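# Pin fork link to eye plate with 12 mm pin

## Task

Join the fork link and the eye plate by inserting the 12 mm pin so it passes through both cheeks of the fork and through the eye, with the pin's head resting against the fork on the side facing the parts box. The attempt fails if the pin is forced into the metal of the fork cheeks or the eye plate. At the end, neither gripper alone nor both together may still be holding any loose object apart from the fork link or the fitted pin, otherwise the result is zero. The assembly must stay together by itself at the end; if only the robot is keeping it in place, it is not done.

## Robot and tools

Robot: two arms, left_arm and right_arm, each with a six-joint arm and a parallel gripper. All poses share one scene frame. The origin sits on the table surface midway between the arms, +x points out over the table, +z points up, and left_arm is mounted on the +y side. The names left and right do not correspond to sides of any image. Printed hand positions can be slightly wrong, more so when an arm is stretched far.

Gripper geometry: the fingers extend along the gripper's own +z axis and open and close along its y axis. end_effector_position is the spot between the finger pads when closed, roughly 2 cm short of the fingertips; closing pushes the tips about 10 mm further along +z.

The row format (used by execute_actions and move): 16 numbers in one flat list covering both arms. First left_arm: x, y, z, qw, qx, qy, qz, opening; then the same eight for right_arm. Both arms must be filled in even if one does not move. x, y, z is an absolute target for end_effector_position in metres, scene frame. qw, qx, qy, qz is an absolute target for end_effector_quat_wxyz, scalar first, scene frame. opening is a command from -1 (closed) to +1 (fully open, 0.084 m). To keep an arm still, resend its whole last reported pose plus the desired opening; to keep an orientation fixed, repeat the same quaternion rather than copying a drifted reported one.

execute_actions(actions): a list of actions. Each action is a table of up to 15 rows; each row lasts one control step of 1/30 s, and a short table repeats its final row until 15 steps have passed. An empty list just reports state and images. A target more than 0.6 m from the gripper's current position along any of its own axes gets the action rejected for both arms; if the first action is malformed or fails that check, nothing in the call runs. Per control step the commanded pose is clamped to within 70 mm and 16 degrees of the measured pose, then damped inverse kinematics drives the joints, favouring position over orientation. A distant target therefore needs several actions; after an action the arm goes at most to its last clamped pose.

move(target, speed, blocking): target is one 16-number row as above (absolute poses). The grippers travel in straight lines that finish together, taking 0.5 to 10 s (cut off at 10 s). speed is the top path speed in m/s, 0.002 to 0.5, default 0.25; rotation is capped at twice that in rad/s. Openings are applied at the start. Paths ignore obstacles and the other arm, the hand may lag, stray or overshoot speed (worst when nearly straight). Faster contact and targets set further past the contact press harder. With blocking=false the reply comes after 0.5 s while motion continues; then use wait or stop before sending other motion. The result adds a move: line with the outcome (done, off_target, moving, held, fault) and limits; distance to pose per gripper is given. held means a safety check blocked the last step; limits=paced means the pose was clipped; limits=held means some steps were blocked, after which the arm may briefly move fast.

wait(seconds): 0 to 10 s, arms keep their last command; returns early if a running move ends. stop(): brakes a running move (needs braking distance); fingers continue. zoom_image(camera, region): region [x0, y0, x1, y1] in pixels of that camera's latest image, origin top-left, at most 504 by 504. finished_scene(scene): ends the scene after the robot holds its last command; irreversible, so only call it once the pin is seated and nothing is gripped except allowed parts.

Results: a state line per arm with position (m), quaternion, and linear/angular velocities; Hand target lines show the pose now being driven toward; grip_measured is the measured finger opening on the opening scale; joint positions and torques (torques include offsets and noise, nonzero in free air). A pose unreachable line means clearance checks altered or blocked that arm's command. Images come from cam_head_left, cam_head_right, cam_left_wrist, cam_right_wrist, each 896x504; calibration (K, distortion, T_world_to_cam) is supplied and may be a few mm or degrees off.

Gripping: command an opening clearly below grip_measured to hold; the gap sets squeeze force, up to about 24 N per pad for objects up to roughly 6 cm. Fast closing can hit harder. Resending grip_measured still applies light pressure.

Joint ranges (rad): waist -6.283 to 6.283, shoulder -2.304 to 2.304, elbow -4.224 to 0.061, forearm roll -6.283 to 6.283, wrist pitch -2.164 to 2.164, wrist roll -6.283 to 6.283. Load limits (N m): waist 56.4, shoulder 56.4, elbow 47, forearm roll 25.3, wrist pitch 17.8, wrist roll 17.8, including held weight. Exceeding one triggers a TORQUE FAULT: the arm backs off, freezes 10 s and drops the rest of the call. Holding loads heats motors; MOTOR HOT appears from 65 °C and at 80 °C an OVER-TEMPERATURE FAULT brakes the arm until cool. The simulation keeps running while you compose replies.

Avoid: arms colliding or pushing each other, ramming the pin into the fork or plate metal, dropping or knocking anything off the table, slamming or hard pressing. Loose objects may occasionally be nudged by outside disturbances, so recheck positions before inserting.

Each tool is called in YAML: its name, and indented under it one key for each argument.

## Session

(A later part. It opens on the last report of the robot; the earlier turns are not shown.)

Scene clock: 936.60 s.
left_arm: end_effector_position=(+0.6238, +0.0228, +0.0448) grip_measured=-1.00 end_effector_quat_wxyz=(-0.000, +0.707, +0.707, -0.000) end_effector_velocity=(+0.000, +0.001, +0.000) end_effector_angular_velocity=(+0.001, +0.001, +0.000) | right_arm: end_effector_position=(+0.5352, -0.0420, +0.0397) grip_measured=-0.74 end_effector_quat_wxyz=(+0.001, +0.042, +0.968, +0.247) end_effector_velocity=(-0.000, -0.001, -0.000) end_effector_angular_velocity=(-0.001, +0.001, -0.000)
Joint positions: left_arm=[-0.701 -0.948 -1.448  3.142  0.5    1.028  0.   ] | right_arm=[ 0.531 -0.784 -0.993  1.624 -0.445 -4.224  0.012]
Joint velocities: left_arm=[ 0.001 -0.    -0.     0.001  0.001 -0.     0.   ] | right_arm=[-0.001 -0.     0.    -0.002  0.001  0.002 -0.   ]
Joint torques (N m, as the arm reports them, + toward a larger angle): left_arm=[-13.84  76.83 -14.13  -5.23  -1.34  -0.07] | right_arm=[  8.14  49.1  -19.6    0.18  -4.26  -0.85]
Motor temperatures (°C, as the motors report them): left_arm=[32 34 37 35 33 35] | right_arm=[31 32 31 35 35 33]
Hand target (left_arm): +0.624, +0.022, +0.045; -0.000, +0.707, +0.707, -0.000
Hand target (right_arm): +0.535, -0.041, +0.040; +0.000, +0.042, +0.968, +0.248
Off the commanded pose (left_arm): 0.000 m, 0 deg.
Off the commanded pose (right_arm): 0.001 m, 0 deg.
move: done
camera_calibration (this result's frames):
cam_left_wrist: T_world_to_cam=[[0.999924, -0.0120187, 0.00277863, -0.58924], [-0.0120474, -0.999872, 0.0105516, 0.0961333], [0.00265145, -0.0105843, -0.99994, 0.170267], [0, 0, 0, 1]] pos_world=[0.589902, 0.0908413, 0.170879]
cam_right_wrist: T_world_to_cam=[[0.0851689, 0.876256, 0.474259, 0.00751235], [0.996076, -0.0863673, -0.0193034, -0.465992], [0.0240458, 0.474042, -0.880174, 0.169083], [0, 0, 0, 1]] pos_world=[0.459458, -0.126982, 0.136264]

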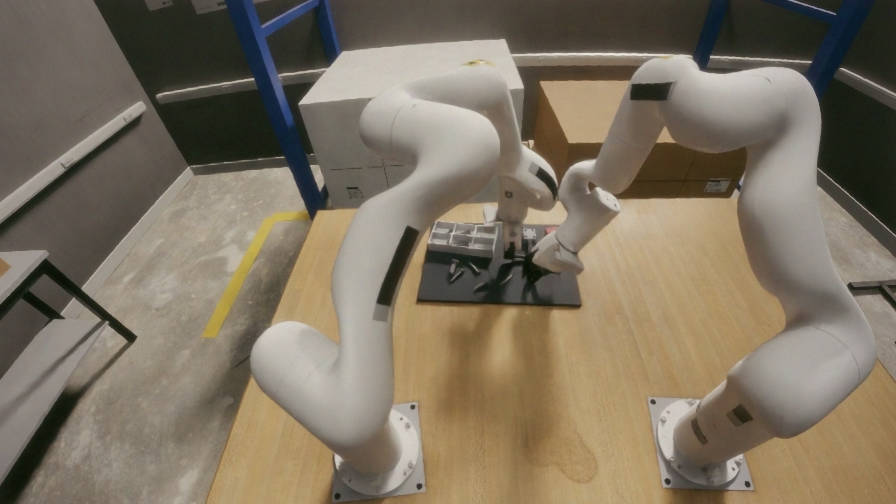

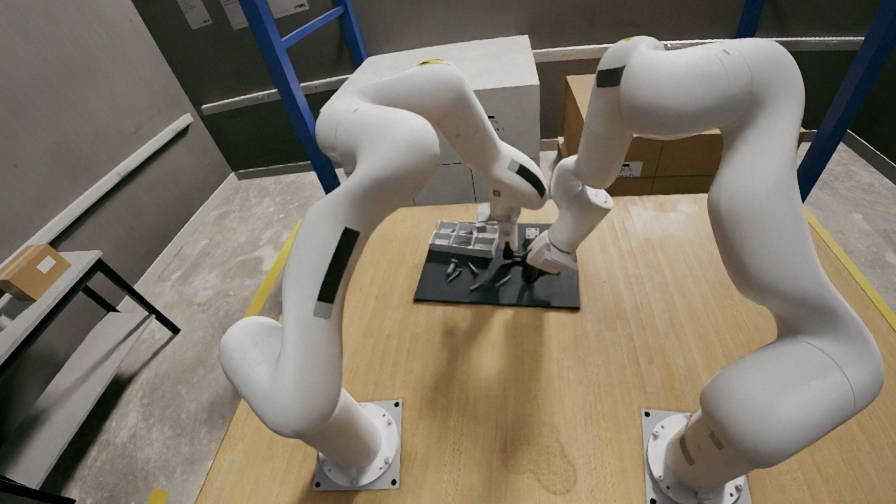

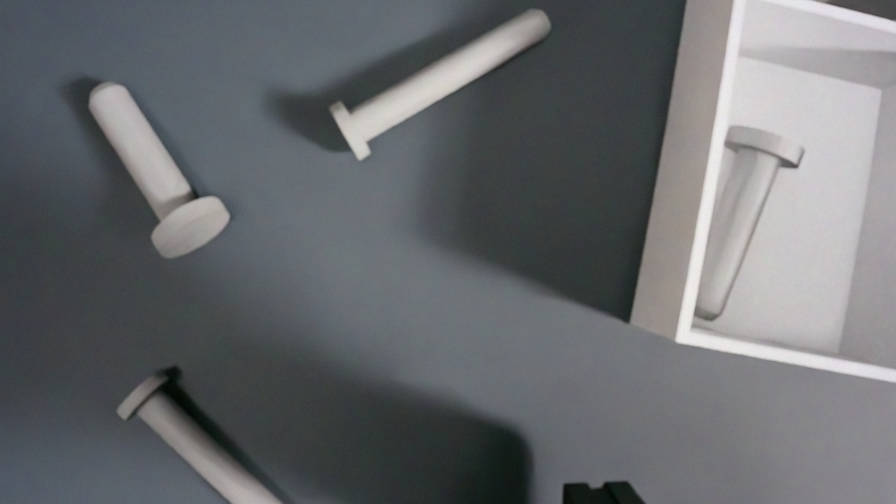

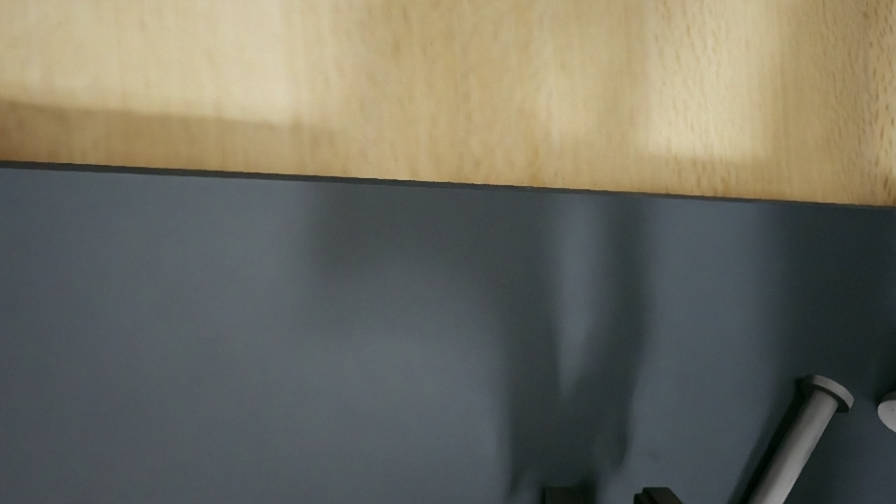

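move:
  target: [0.624,0.0232,0.045,0,0.707,0.707,0,-1, 0.535,-0.0415,0.038,0.0116,0.039,0.968,0.2485,-1]
  speed: 0.002

move:
  target: [0.624,0.0229,0.046,0,0.707,0.707,0,-1, 0.535,-0.0415,0.038,0.025,0.036,0.968,0.249,-1]
  speed: 0.002

Scene clock: 944.23 s.
left_arm: end_effector_position=(+0.6240, +0.0231, +0.0450) grip_measured=-1.00 end_effector_quat_wxyz=(+0.000, +0.707, +0.707, +0.000) end_effector_velocity=(+0.000, -0.000, +0.000) end_effector_angular_velocity=(-0.001, -0.001, +0.001) | right_arm: end_effector_position=(+0.5350, -0.0415, +0.0380) grip_measured=-0.73 end_effector_quat_wxyz=(+0.012, +0.039, +0.968, +0.248) end_effector_velocity=(-0.001, +0.000, -0.000) end_effector_angular_velocity=(-0.000, -0.001, +0.002)
Joint positions: left_arm=[-0.701 -0.948 -1.447  3.142  0.499  1.029  0.   ] | right_arm=[ 0.535 -0.783 -0.981  1.696 -0.441 -4.302  0.012]
Joint velocities: left_arm=[ 0.     0.     0.    -0.001 -0.001  0.     0.   ] | right_arm=[ 0.001 -0.     0.001  0.002  0.    -0.004  0.   ]
Joint torques (N m, as the arm reports them, + toward a larger angle): left_arm=[ -5.92  78.24 -14.48  -3.35  -1.2   -0.25] | right_arm=[  7.67  39.92 -17.64  -1.07  -3.73  -0.78]
Motor temperatures (°C, as the motors report them): left_arm=[32 34 37 35 33 35] | right_arm=[31 32 31 35 35 33]
Hand target (left_arm): +0.624, +0.023, +0.045; +0.000, +0.707, +0.707, -0.000
Hand target (right_arm): +0.535, -0.042, +0.038; +0.012, +0.039, +0.968, +0.248
Off the commanded pose (left_arm): 0.000 m, 0 deg.
Off the commanded pose (right_arm): 0.000 m, 0 deg.
move: done
camera_calibration (this result's frames):
cam_left_wrist: T_world_to_cam=[[0.99992, -0.0121416, 0.00348998, -0.589448], [-0.0121794, -0.999865, 0.0110375, 0.0965832], [0.0033555, -0.0110792, -0.999933, 0.170074], [0, 0, 0, 1]] pos_world=[0.590007, 0.0912976, 0.171054]
cam_right_wrist: T_world_to_cam=[[0.0736435, 0.875275, 0.477985, 0.0138991], [0.996315, -0.0856986, 0.00342629, -0.466713], [0.0439616, 0.475972, -0.878361, 0.156736], [0, 0, 0, 1]] pos_world=[0.457079, -0.126764, 0.132626]

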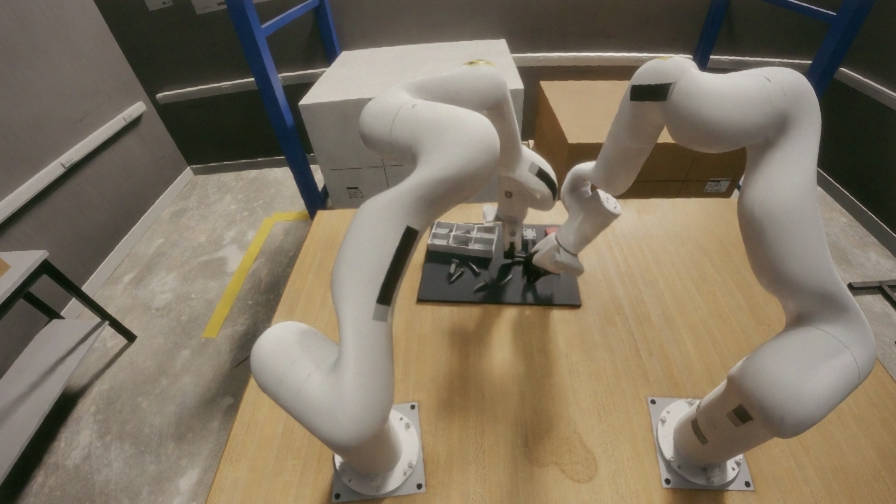

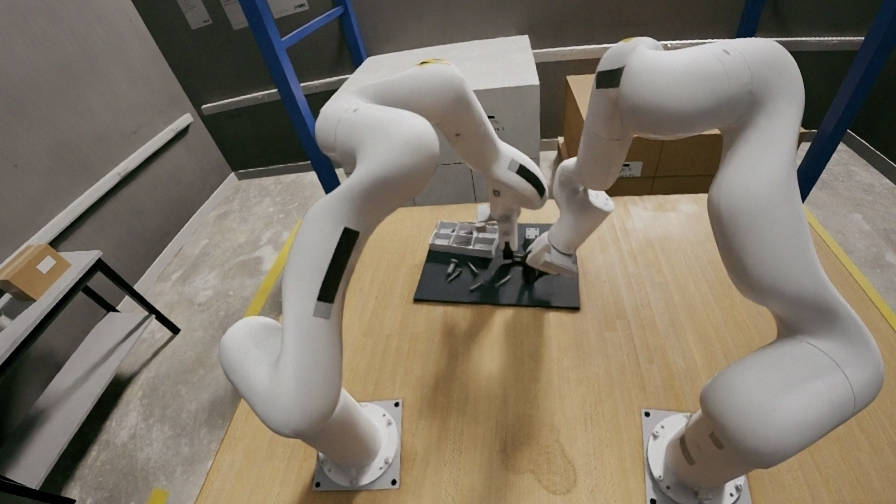

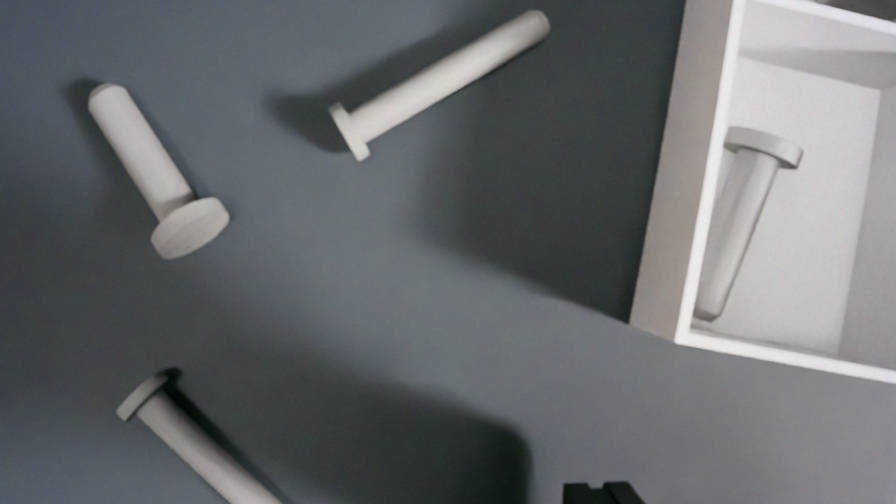

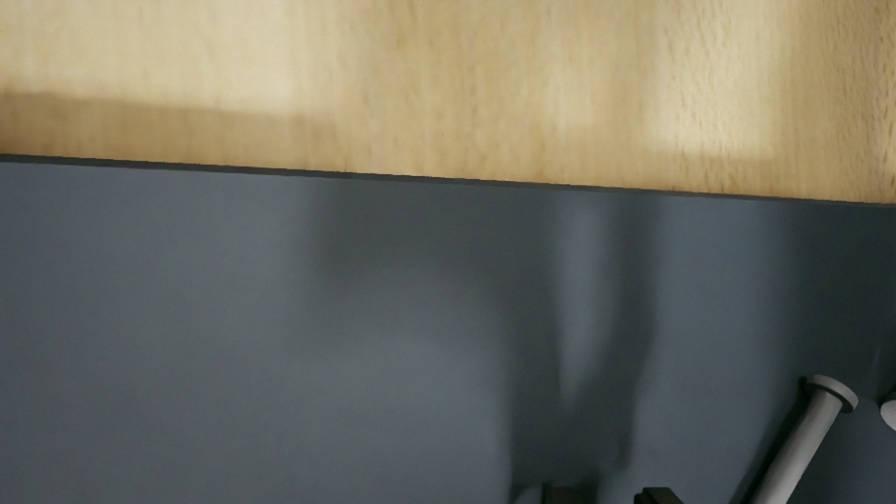

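Scene clock: 951.37 s.
left_arm: end_effector_position=(+0.6240, +0.0229, +0.0460) grip_measured=-1.00 end_effector_quat_wxyz=(-0.000, +0.707, +0.707, -0.000) end_effector_velocity=(+0.001, -0.000, +0.000) end_effector_angular_velocity=(-0.001, -0.002, +0.001) | right_arm: end_effector_position=(+0.5348, -0.0416, +0.0379) grip_measured=-0.73 end_effector_quat_wxyz=(+0.025, +0.036, +0.968, +0.249) end_effector_velocity=(+0.000, +0.001, +0.000) end_effector_angular_velocity=(+0.001, -0.001, -0.000)
Joint positions: left_arm=[-0.701 -0.946 -1.447  3.142  0.501  1.029  0.   ] | right_arm=[ 0.54  -0.776 -0.965  1.777 -0.435 -4.386  0.012]
Joint velocities: left_arm=[ 0.     0.001  0.    -0.001 -0.002 -0.     0.   ] | right_arm=[ 0.001  0.    -0.     0.003  0.    -0.002 -0.   ]
Joint torques (N m, as the arm reports them, + toward a larger angle): left_arm=[ -8.71  79.69 -14.43  -4.16  -1.34  -0.15] | right_arm=[  7.29  42.22 -20.12  -0.52  -3.49  -0.7 ]
Motor temperatures (°C, as the motors report them): left_arm=[32 34 37 35 33 35] | right_arm=[31 32 32 35 35 33]
Hand target (left_arm): +0.624, +0.023, +0.046; +0.000, +0.707, +0.707, -0.000
Hand target (right_arm): +0.535, -0.042, +0.038; +0.025, +0.036, +0.968, +0.249
Off the commanded pose (left_arm): 0.000 m, 0 deg.
Off the commanded pose (right_arm): 0.000 m, 0 deg.
move: done
camera_calibration (this result's frames):
cam_left_wrist: T_world_to_cam=[[0.999921, -0.0121122, 0.00334185, -0.589418], [-0.0121481, -0.999866, 0.0109356, 0.0963245], [0.00320895, -0.0109754, -0.999935, 0.171132], [0, 0, 0, 1]] pos_world=[0.589993, 0.0910507, 0.172037]
cam_right_wrist: T_world_to_cam=[[0.0613591, 0.875293, 0.479684, 0.0205096], [0.995789, -0.0864777, 0.0304213, -0.467291], [0.0681095, 0.475797, -0.876914, 0.143697], [0, 0, 0, 1]] pos_world=[0.454277, -0.126733, 0.130387]

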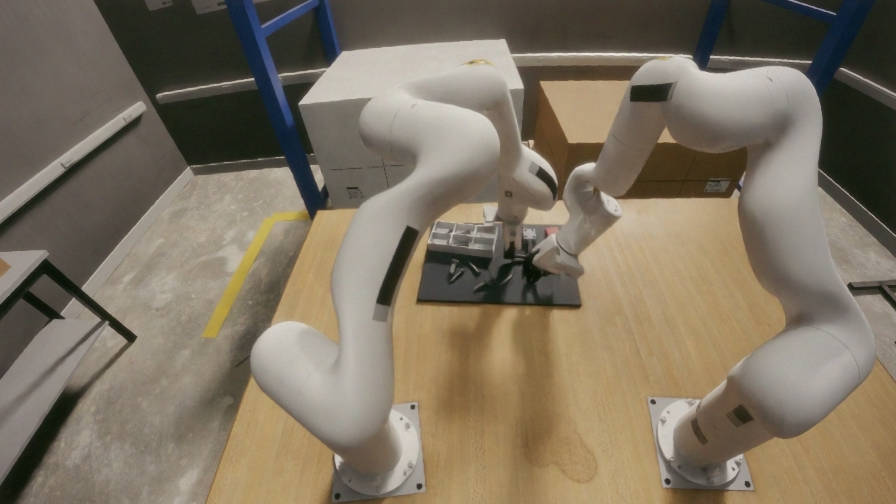

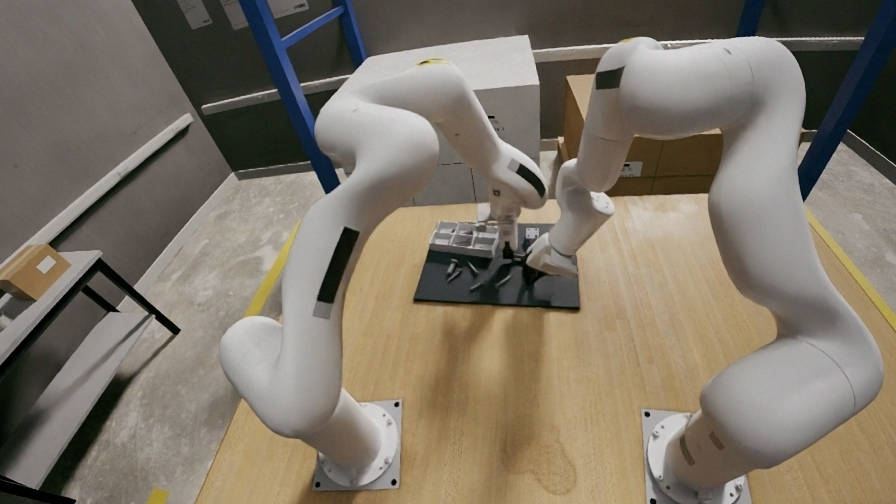

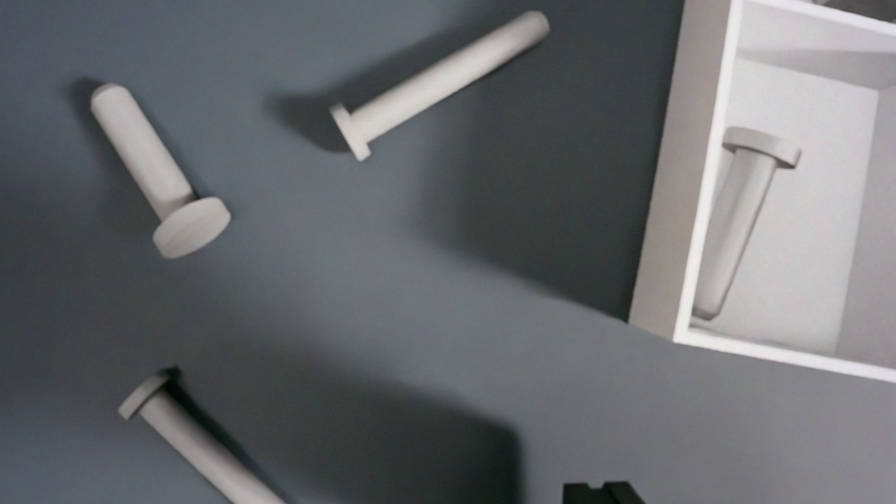

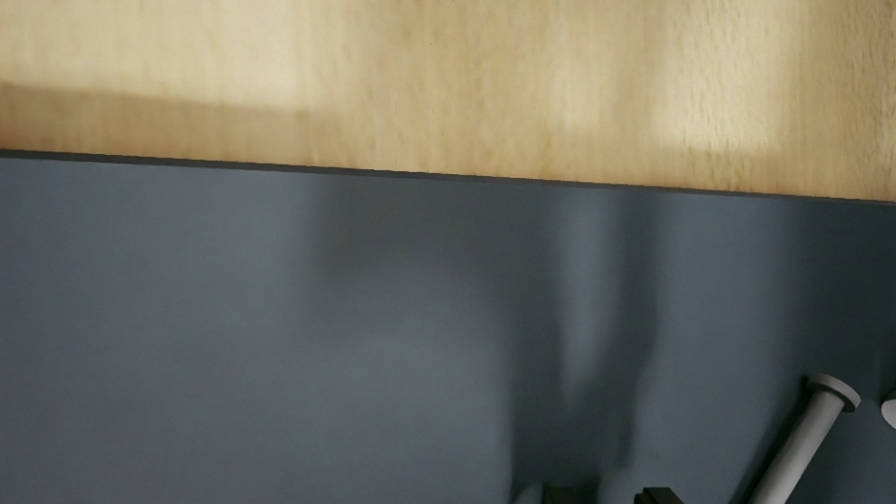

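move:
  target: [0.621,0.0229,0.046,0,0.707,0.707,0,-1, 0.532,-0.0415,0.038,0.025,0.036,0.968,0.249,-1]
  speed: 0.002

move:
  target: [0.628,0.0229,0.046,0,0.707,0.707,0,-1, 0.539,-0.0415,0.038,0.025,0.036,0.968,0.249,-1]
  speed: 0.002

Scene clock: 954.53 s.
left_arm: end_effector_position=(+0.6211, +0.0229, +0.0460) grip_measured=-1.00 end_effector_quat_wxyz=(+0.000, +0.707, +0.707, +0.000) end_effector_velocity=(-0.000, -0.001, +0.000) end_effector_angular_velocity=(-0.000, -0.001, -0.002) | right_arm: end_effector_position=(+0.5324, -0.0418, +0.0380) grip_measured=-0.73 end_effector_quat_wxyz=(+0.025, +0.036, +0.968, +0.248) end_effector_velocity=(-0.001, +0.001, +0.000) end_effector_angular_velocity=(+0.001, +0.000, +0.001)
Joint positions: left_arm=[-0.703 -0.941 -1.437  3.142  0.496  1.027  0.   ] | right_arm=[ 0.542 -0.773 -0.957  1.789 -0.433 -4.397  0.012]
Joint velocities: left_arm=[-0.001  0.001  0.001  0.001 -0.001 -0.     0.   ] | right_arm=[ 0.002  0.     0.001  0.003 -0.    -0.002 -0.   ]
Joint torques (N m, as the arm reports them, + toward a larger angle): left_arm=[-16.71  70.56 -11.2   -5.48  -0.47   0.08] | right_arm=[ 8.87 36.98 -8.55 -3.27 -4.07 -0.44]
Motor temperatures (°C, as the motors report them): left_arm=[32 34 37 35 33 35] | right_arm=[31 32 32 35 35 33]
Hand target (left_arm): +0.621, +0.023, +0.046; -0.000, +0.707, +0.707, +0.000
Hand target (right_arm): +0.532, -0.042, +0.038; +0.025, +0.036, +0.968, +0.249
Off the commanded pose (left_arm): 0.000 m, 0 deg.
Off the commanded pose (right_arm): 0.001 m, 0 deg.
move: done
camera_calibration (this result's frames):
cam_left_wrist: T_world_to_cam=[[0.999921, -0.0120603, 0.00341037, -0.586491], [-0.012097, -0.999867, 0.010965, 0.0962608], [0.00327767, -0.0110054, -0.999934, 0.171102], [0, 0, 0, 1]] pos_world=[0.587049, 0.0910578, 0.172036]
cam_right_wrist: T_world_to_cam=[[0.0611141, 0.876081, 0.478276, 0.0210745], [0.995711, -0.0868548, 0.031864, -0.464929], [0.069456, 0.474277, -0.877631, 0.143271], [0, 0, 0, 1]] pos_world=[0.451696, -0.126794, 0.130474]

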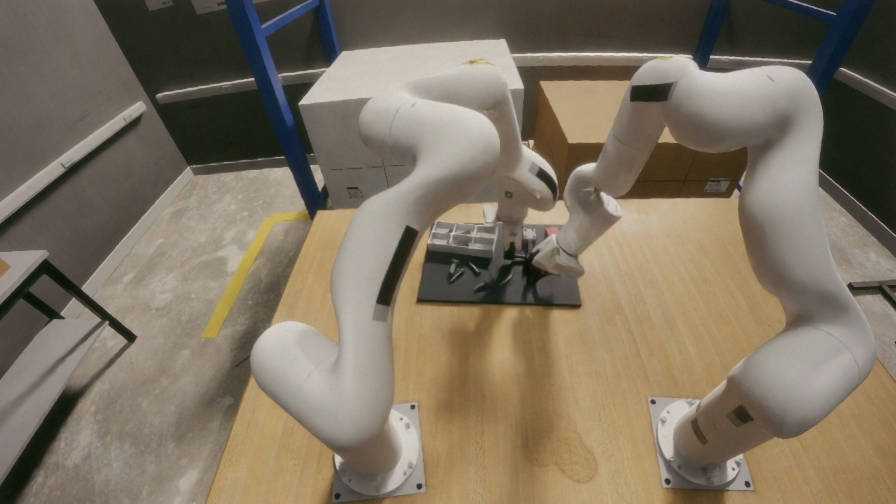

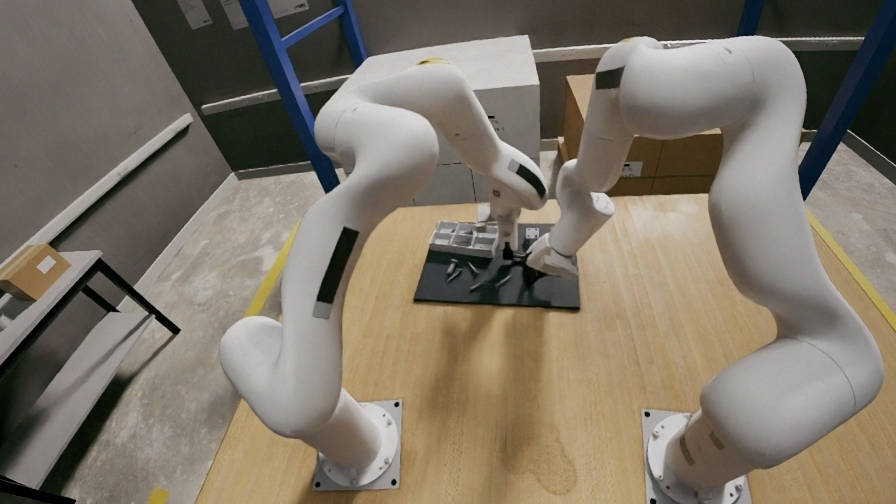

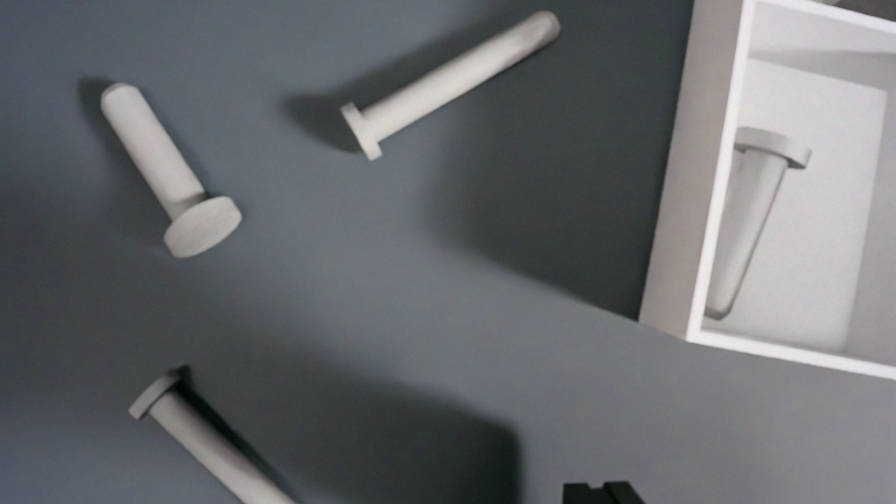

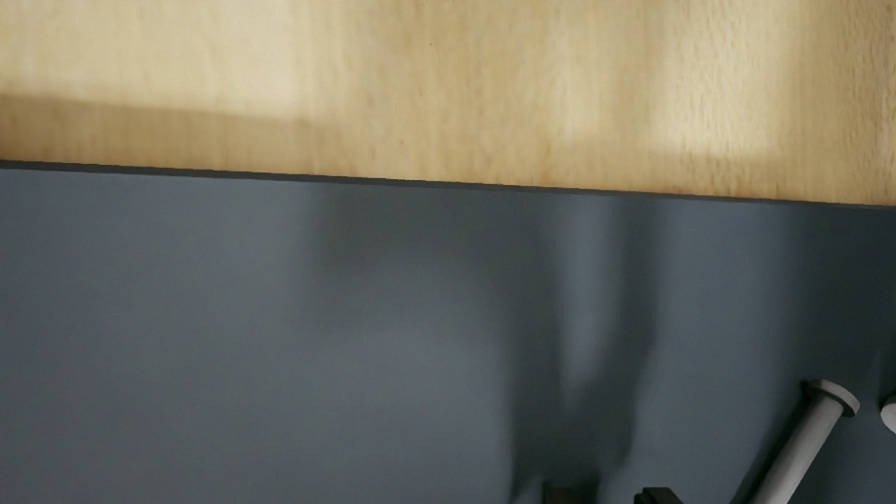

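Scene clock: 958.23 s.
left_arm: end_effector_position=(+0.6281, +0.0228, +0.0461) grip_measured=-1.00 end_effector_quat_wxyz=(+0.000, +0.707, +0.707, +0.000) end_effector_velocity=(+0.000, +0.001, -0.000) end_effector_angular_velocity=(+0.001, +0.000, -0.001) | right_arm: end_effector_position=(+0.5374, -0.0423, +0.0371) grip_measured=-0.73 end_effector_quat_wxyz=(+0.024, +0.036, +0.968, +0.248) end_effector_velocity=(-0.000, -0.000, -0.000) end_effector_angular_velocity=(+0.000, +0.001, -0.000)
Joint positions: left_arm=[-0.698 -0.953 -1.46   3.142  0.507  1.032  0.   ] | right_arm=[ 0.536 -0.781 -0.973  1.762 -0.434 -4.373  0.012]
Joint velocities: left_arm=[ 0.001 -0.001 -0.001  0.001  0.001  0.     0.   ] | right_arm=[-0.    -0.001 -0.    -0.001 -0.001  0.002 -0.   ]
Joint torques (N m, as the arm reports them, + toward a larger angle): left_arm=[ -0.34  72.89 -11.87  -2.72  -0.79  -0.19] | right_arm=[ -4.36  43.68 -21.67   0.8   -0.17  -0.59]
Motor temperatures (°C, as the motors report them): left_arm=[32 34 37 35 33 35] | right_arm=[31 32 32 35 35 33]
Hand target (left_arm): +0.628, +0.023, +0.046; +0.000, +0.707, +0.707, -0.000
Hand target (right_arm): +0.539, -0.041, +0.038; +0.025, +0.036, +0.968, +0.249
Off the commanded pose (left_arm): 0.000 m, 0 deg.
Off the commanded pose (right_arm): 0.002 m, 0 deg.
move: done
camera_calibration (this result's frames):
cam_left_wrist: T_world_to_cam=[[0.999919, -0.0121736, 0.0037056, -0.593494], [-0.0122144, -0.999863, 0.0111943, 0.0962782], [0.00356882, -0.0112386, -0.99993, 0.170968], [0, 0, 0, 1]] pos_world=[0.594012, 0.0909614, 0.172078]
cam_right_wrist: T_world_to_cam=[[0.062495, 0.875859, 0.478504, 0.0207737], [0.995835, -0.0866116, 0.0284736, -0.469868], [0.0663828, 0.474732, -0.877624, 0.144042], [0, 0, 0, 1]] pos_world=[0.457051, -0.127272, 0.129853]

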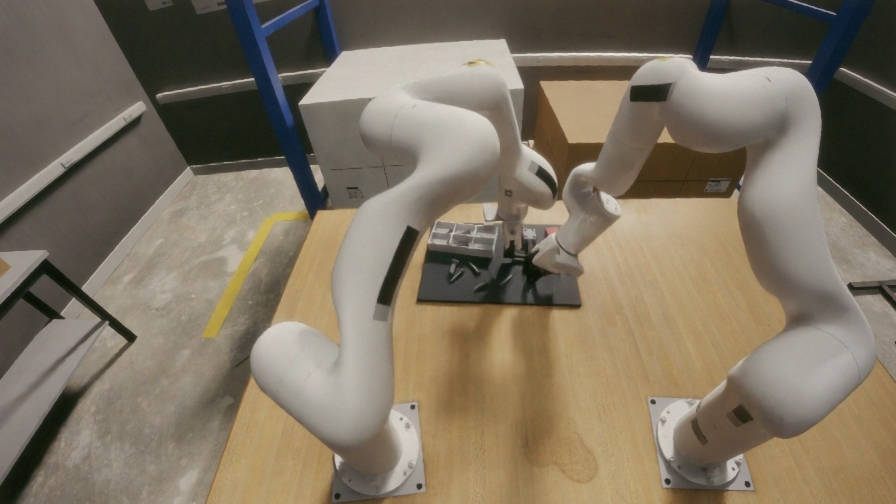

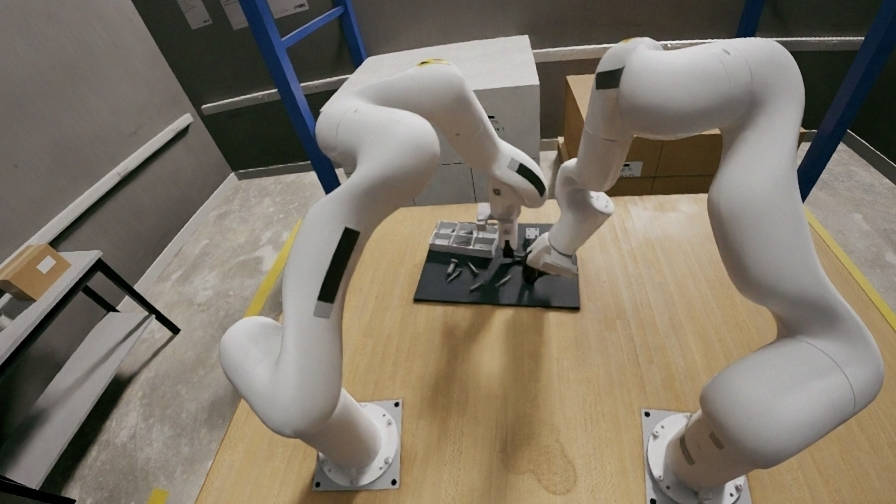

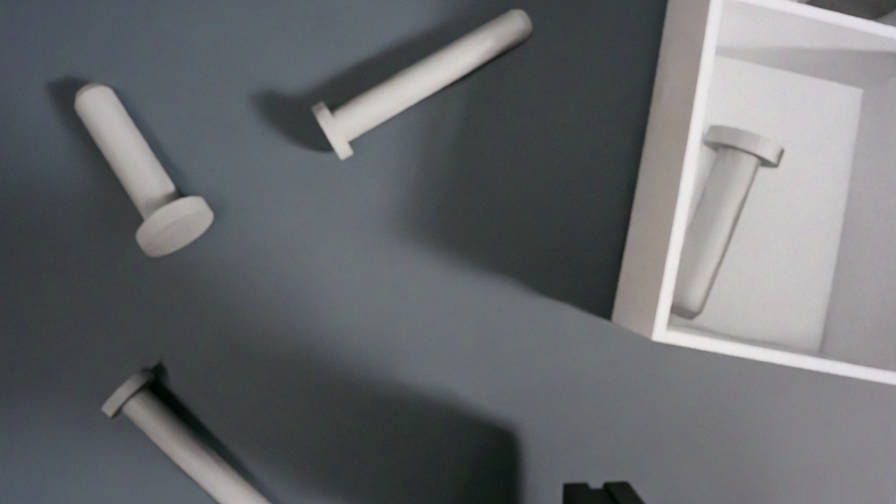

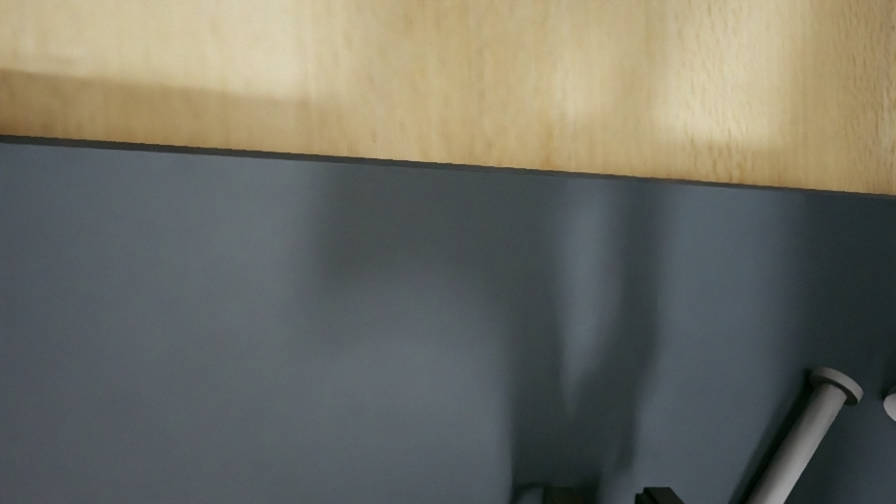

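move:
  target: [0.6265,0.021,0.046,0,0.707,0.707,0,-1, 0.5375,-0.042,0.038,0.025,0.036,0.968,0.249,-1]
  speed: 0.002

Scene clock: 960.87 s.
left_arm: end_effector_position=(+0.6265, +0.0212, +0.0460) grip_measured=-1.00 end_effector_quat_wxyz=(-0.000, +0.707, +0.707, -0.000) end_effector_velocity=(+0.000, +0.001, +0.000) end_effector_angular_velocity=(+0.001, +0.000, +0.001) | right_arm: end_effector_position=(+0.5372, -0.0422, +0.0378) grip_measured=-0.73 end_effector_quat_wxyz=(+0.025, +0.036, +0.968, +0.249) end_effector_velocity=(+0.000, +0.000, +0.001) end_effector_angular_velocity=(+0.000, -0.001, +0.000)
Joint positions: left_arm=[-0.701 -0.952 -1.459  3.142  0.507  1.028  0.   ] | right_arm=[ 0.537 -0.779 -0.97   1.767 -0.434 -4.379  0.012]
Joint velocities: left_arm=[ 0.001  0.     0.     0.001  0.001 -0.001  0.   ] | right_arm=[-0.     0.001 -0.     0.001 -0.    -0.001 -0.   ]
Joint torques (N m, as the arm reports them, + toward a larger angle): left_arm=[-16.01  72.77 -12.24  -5.16  -1.29  -0.21] | right_arm=[ -4.74  45.79 -20.72   0.89  -0.79  -0.66]
Motor temperatures (°C, as the motors report them): left_arm=[32 34 37 35 33 35] | right_arm=[31 32 32 35 35 33]
Hand target (left_arm): +0.627, +0.021, +0.046; -0.000, +0.707, +0.707, -0.000
Hand target (right_arm): +0.538, -0.042, +0.038; +0.025, +0.036, +0.968, +0.249
Off the commanded pose (left_arm): 0.000 m, 0 deg.
Off the commanded pose (right_arm): 0.000 m, 0 deg.
move: done
camera_calibration (this result's frames):
cam_left_wrist: T_world_to_cam=[[0.999923, -0.0119746, 0.00317863, -0.591982], [-0.0120082, -0.99987, 0.0107711, 0.0945663], [0.00304924, -0.0108084, -0.999937, 0.17119], [0, 0, 0, 1]] pos_world=[0.59255, 0.0893156, 0.172042]
cam_right_wrist: T_world_to_cam=[[0.0615202, 0.875425, 0.479423, 0.0208946], [0.995782, -0.0865879, 0.0303291, -0.469684], [0.0680631, 0.475536, -0.87706, 0.143736], [0, 0, 0, 1]] pos_world=[0.456635, -0.127312, 0.130293]

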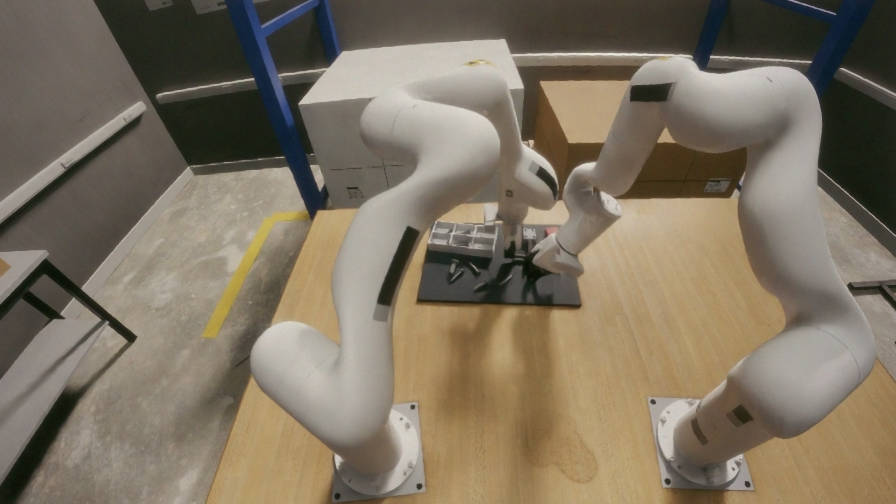

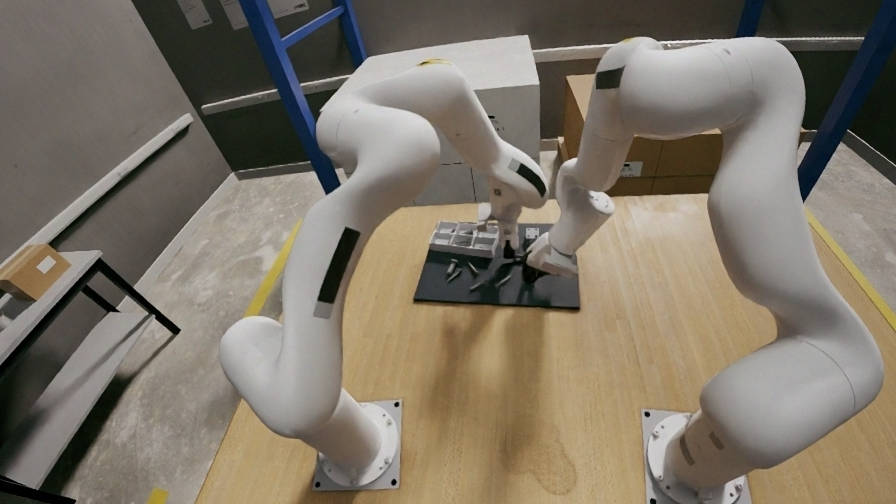

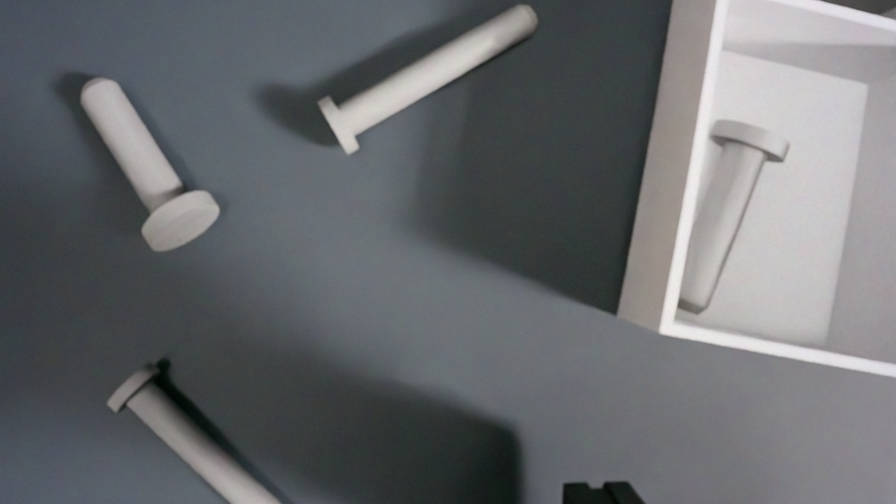

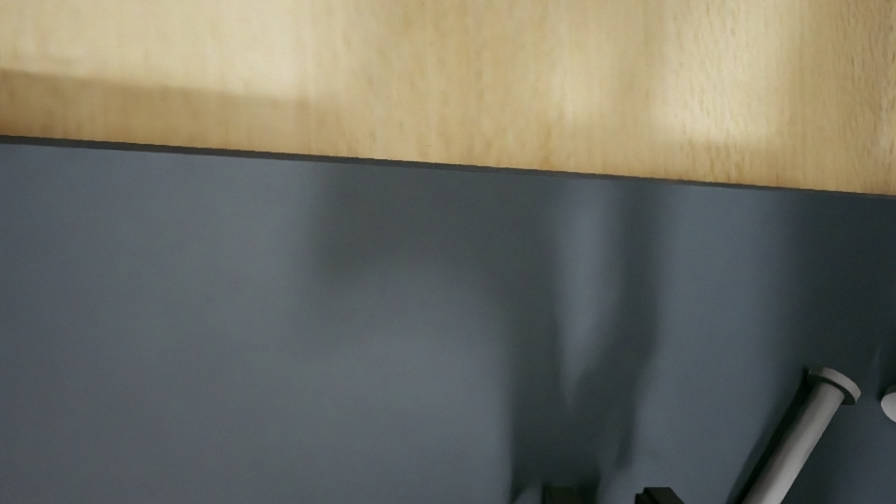

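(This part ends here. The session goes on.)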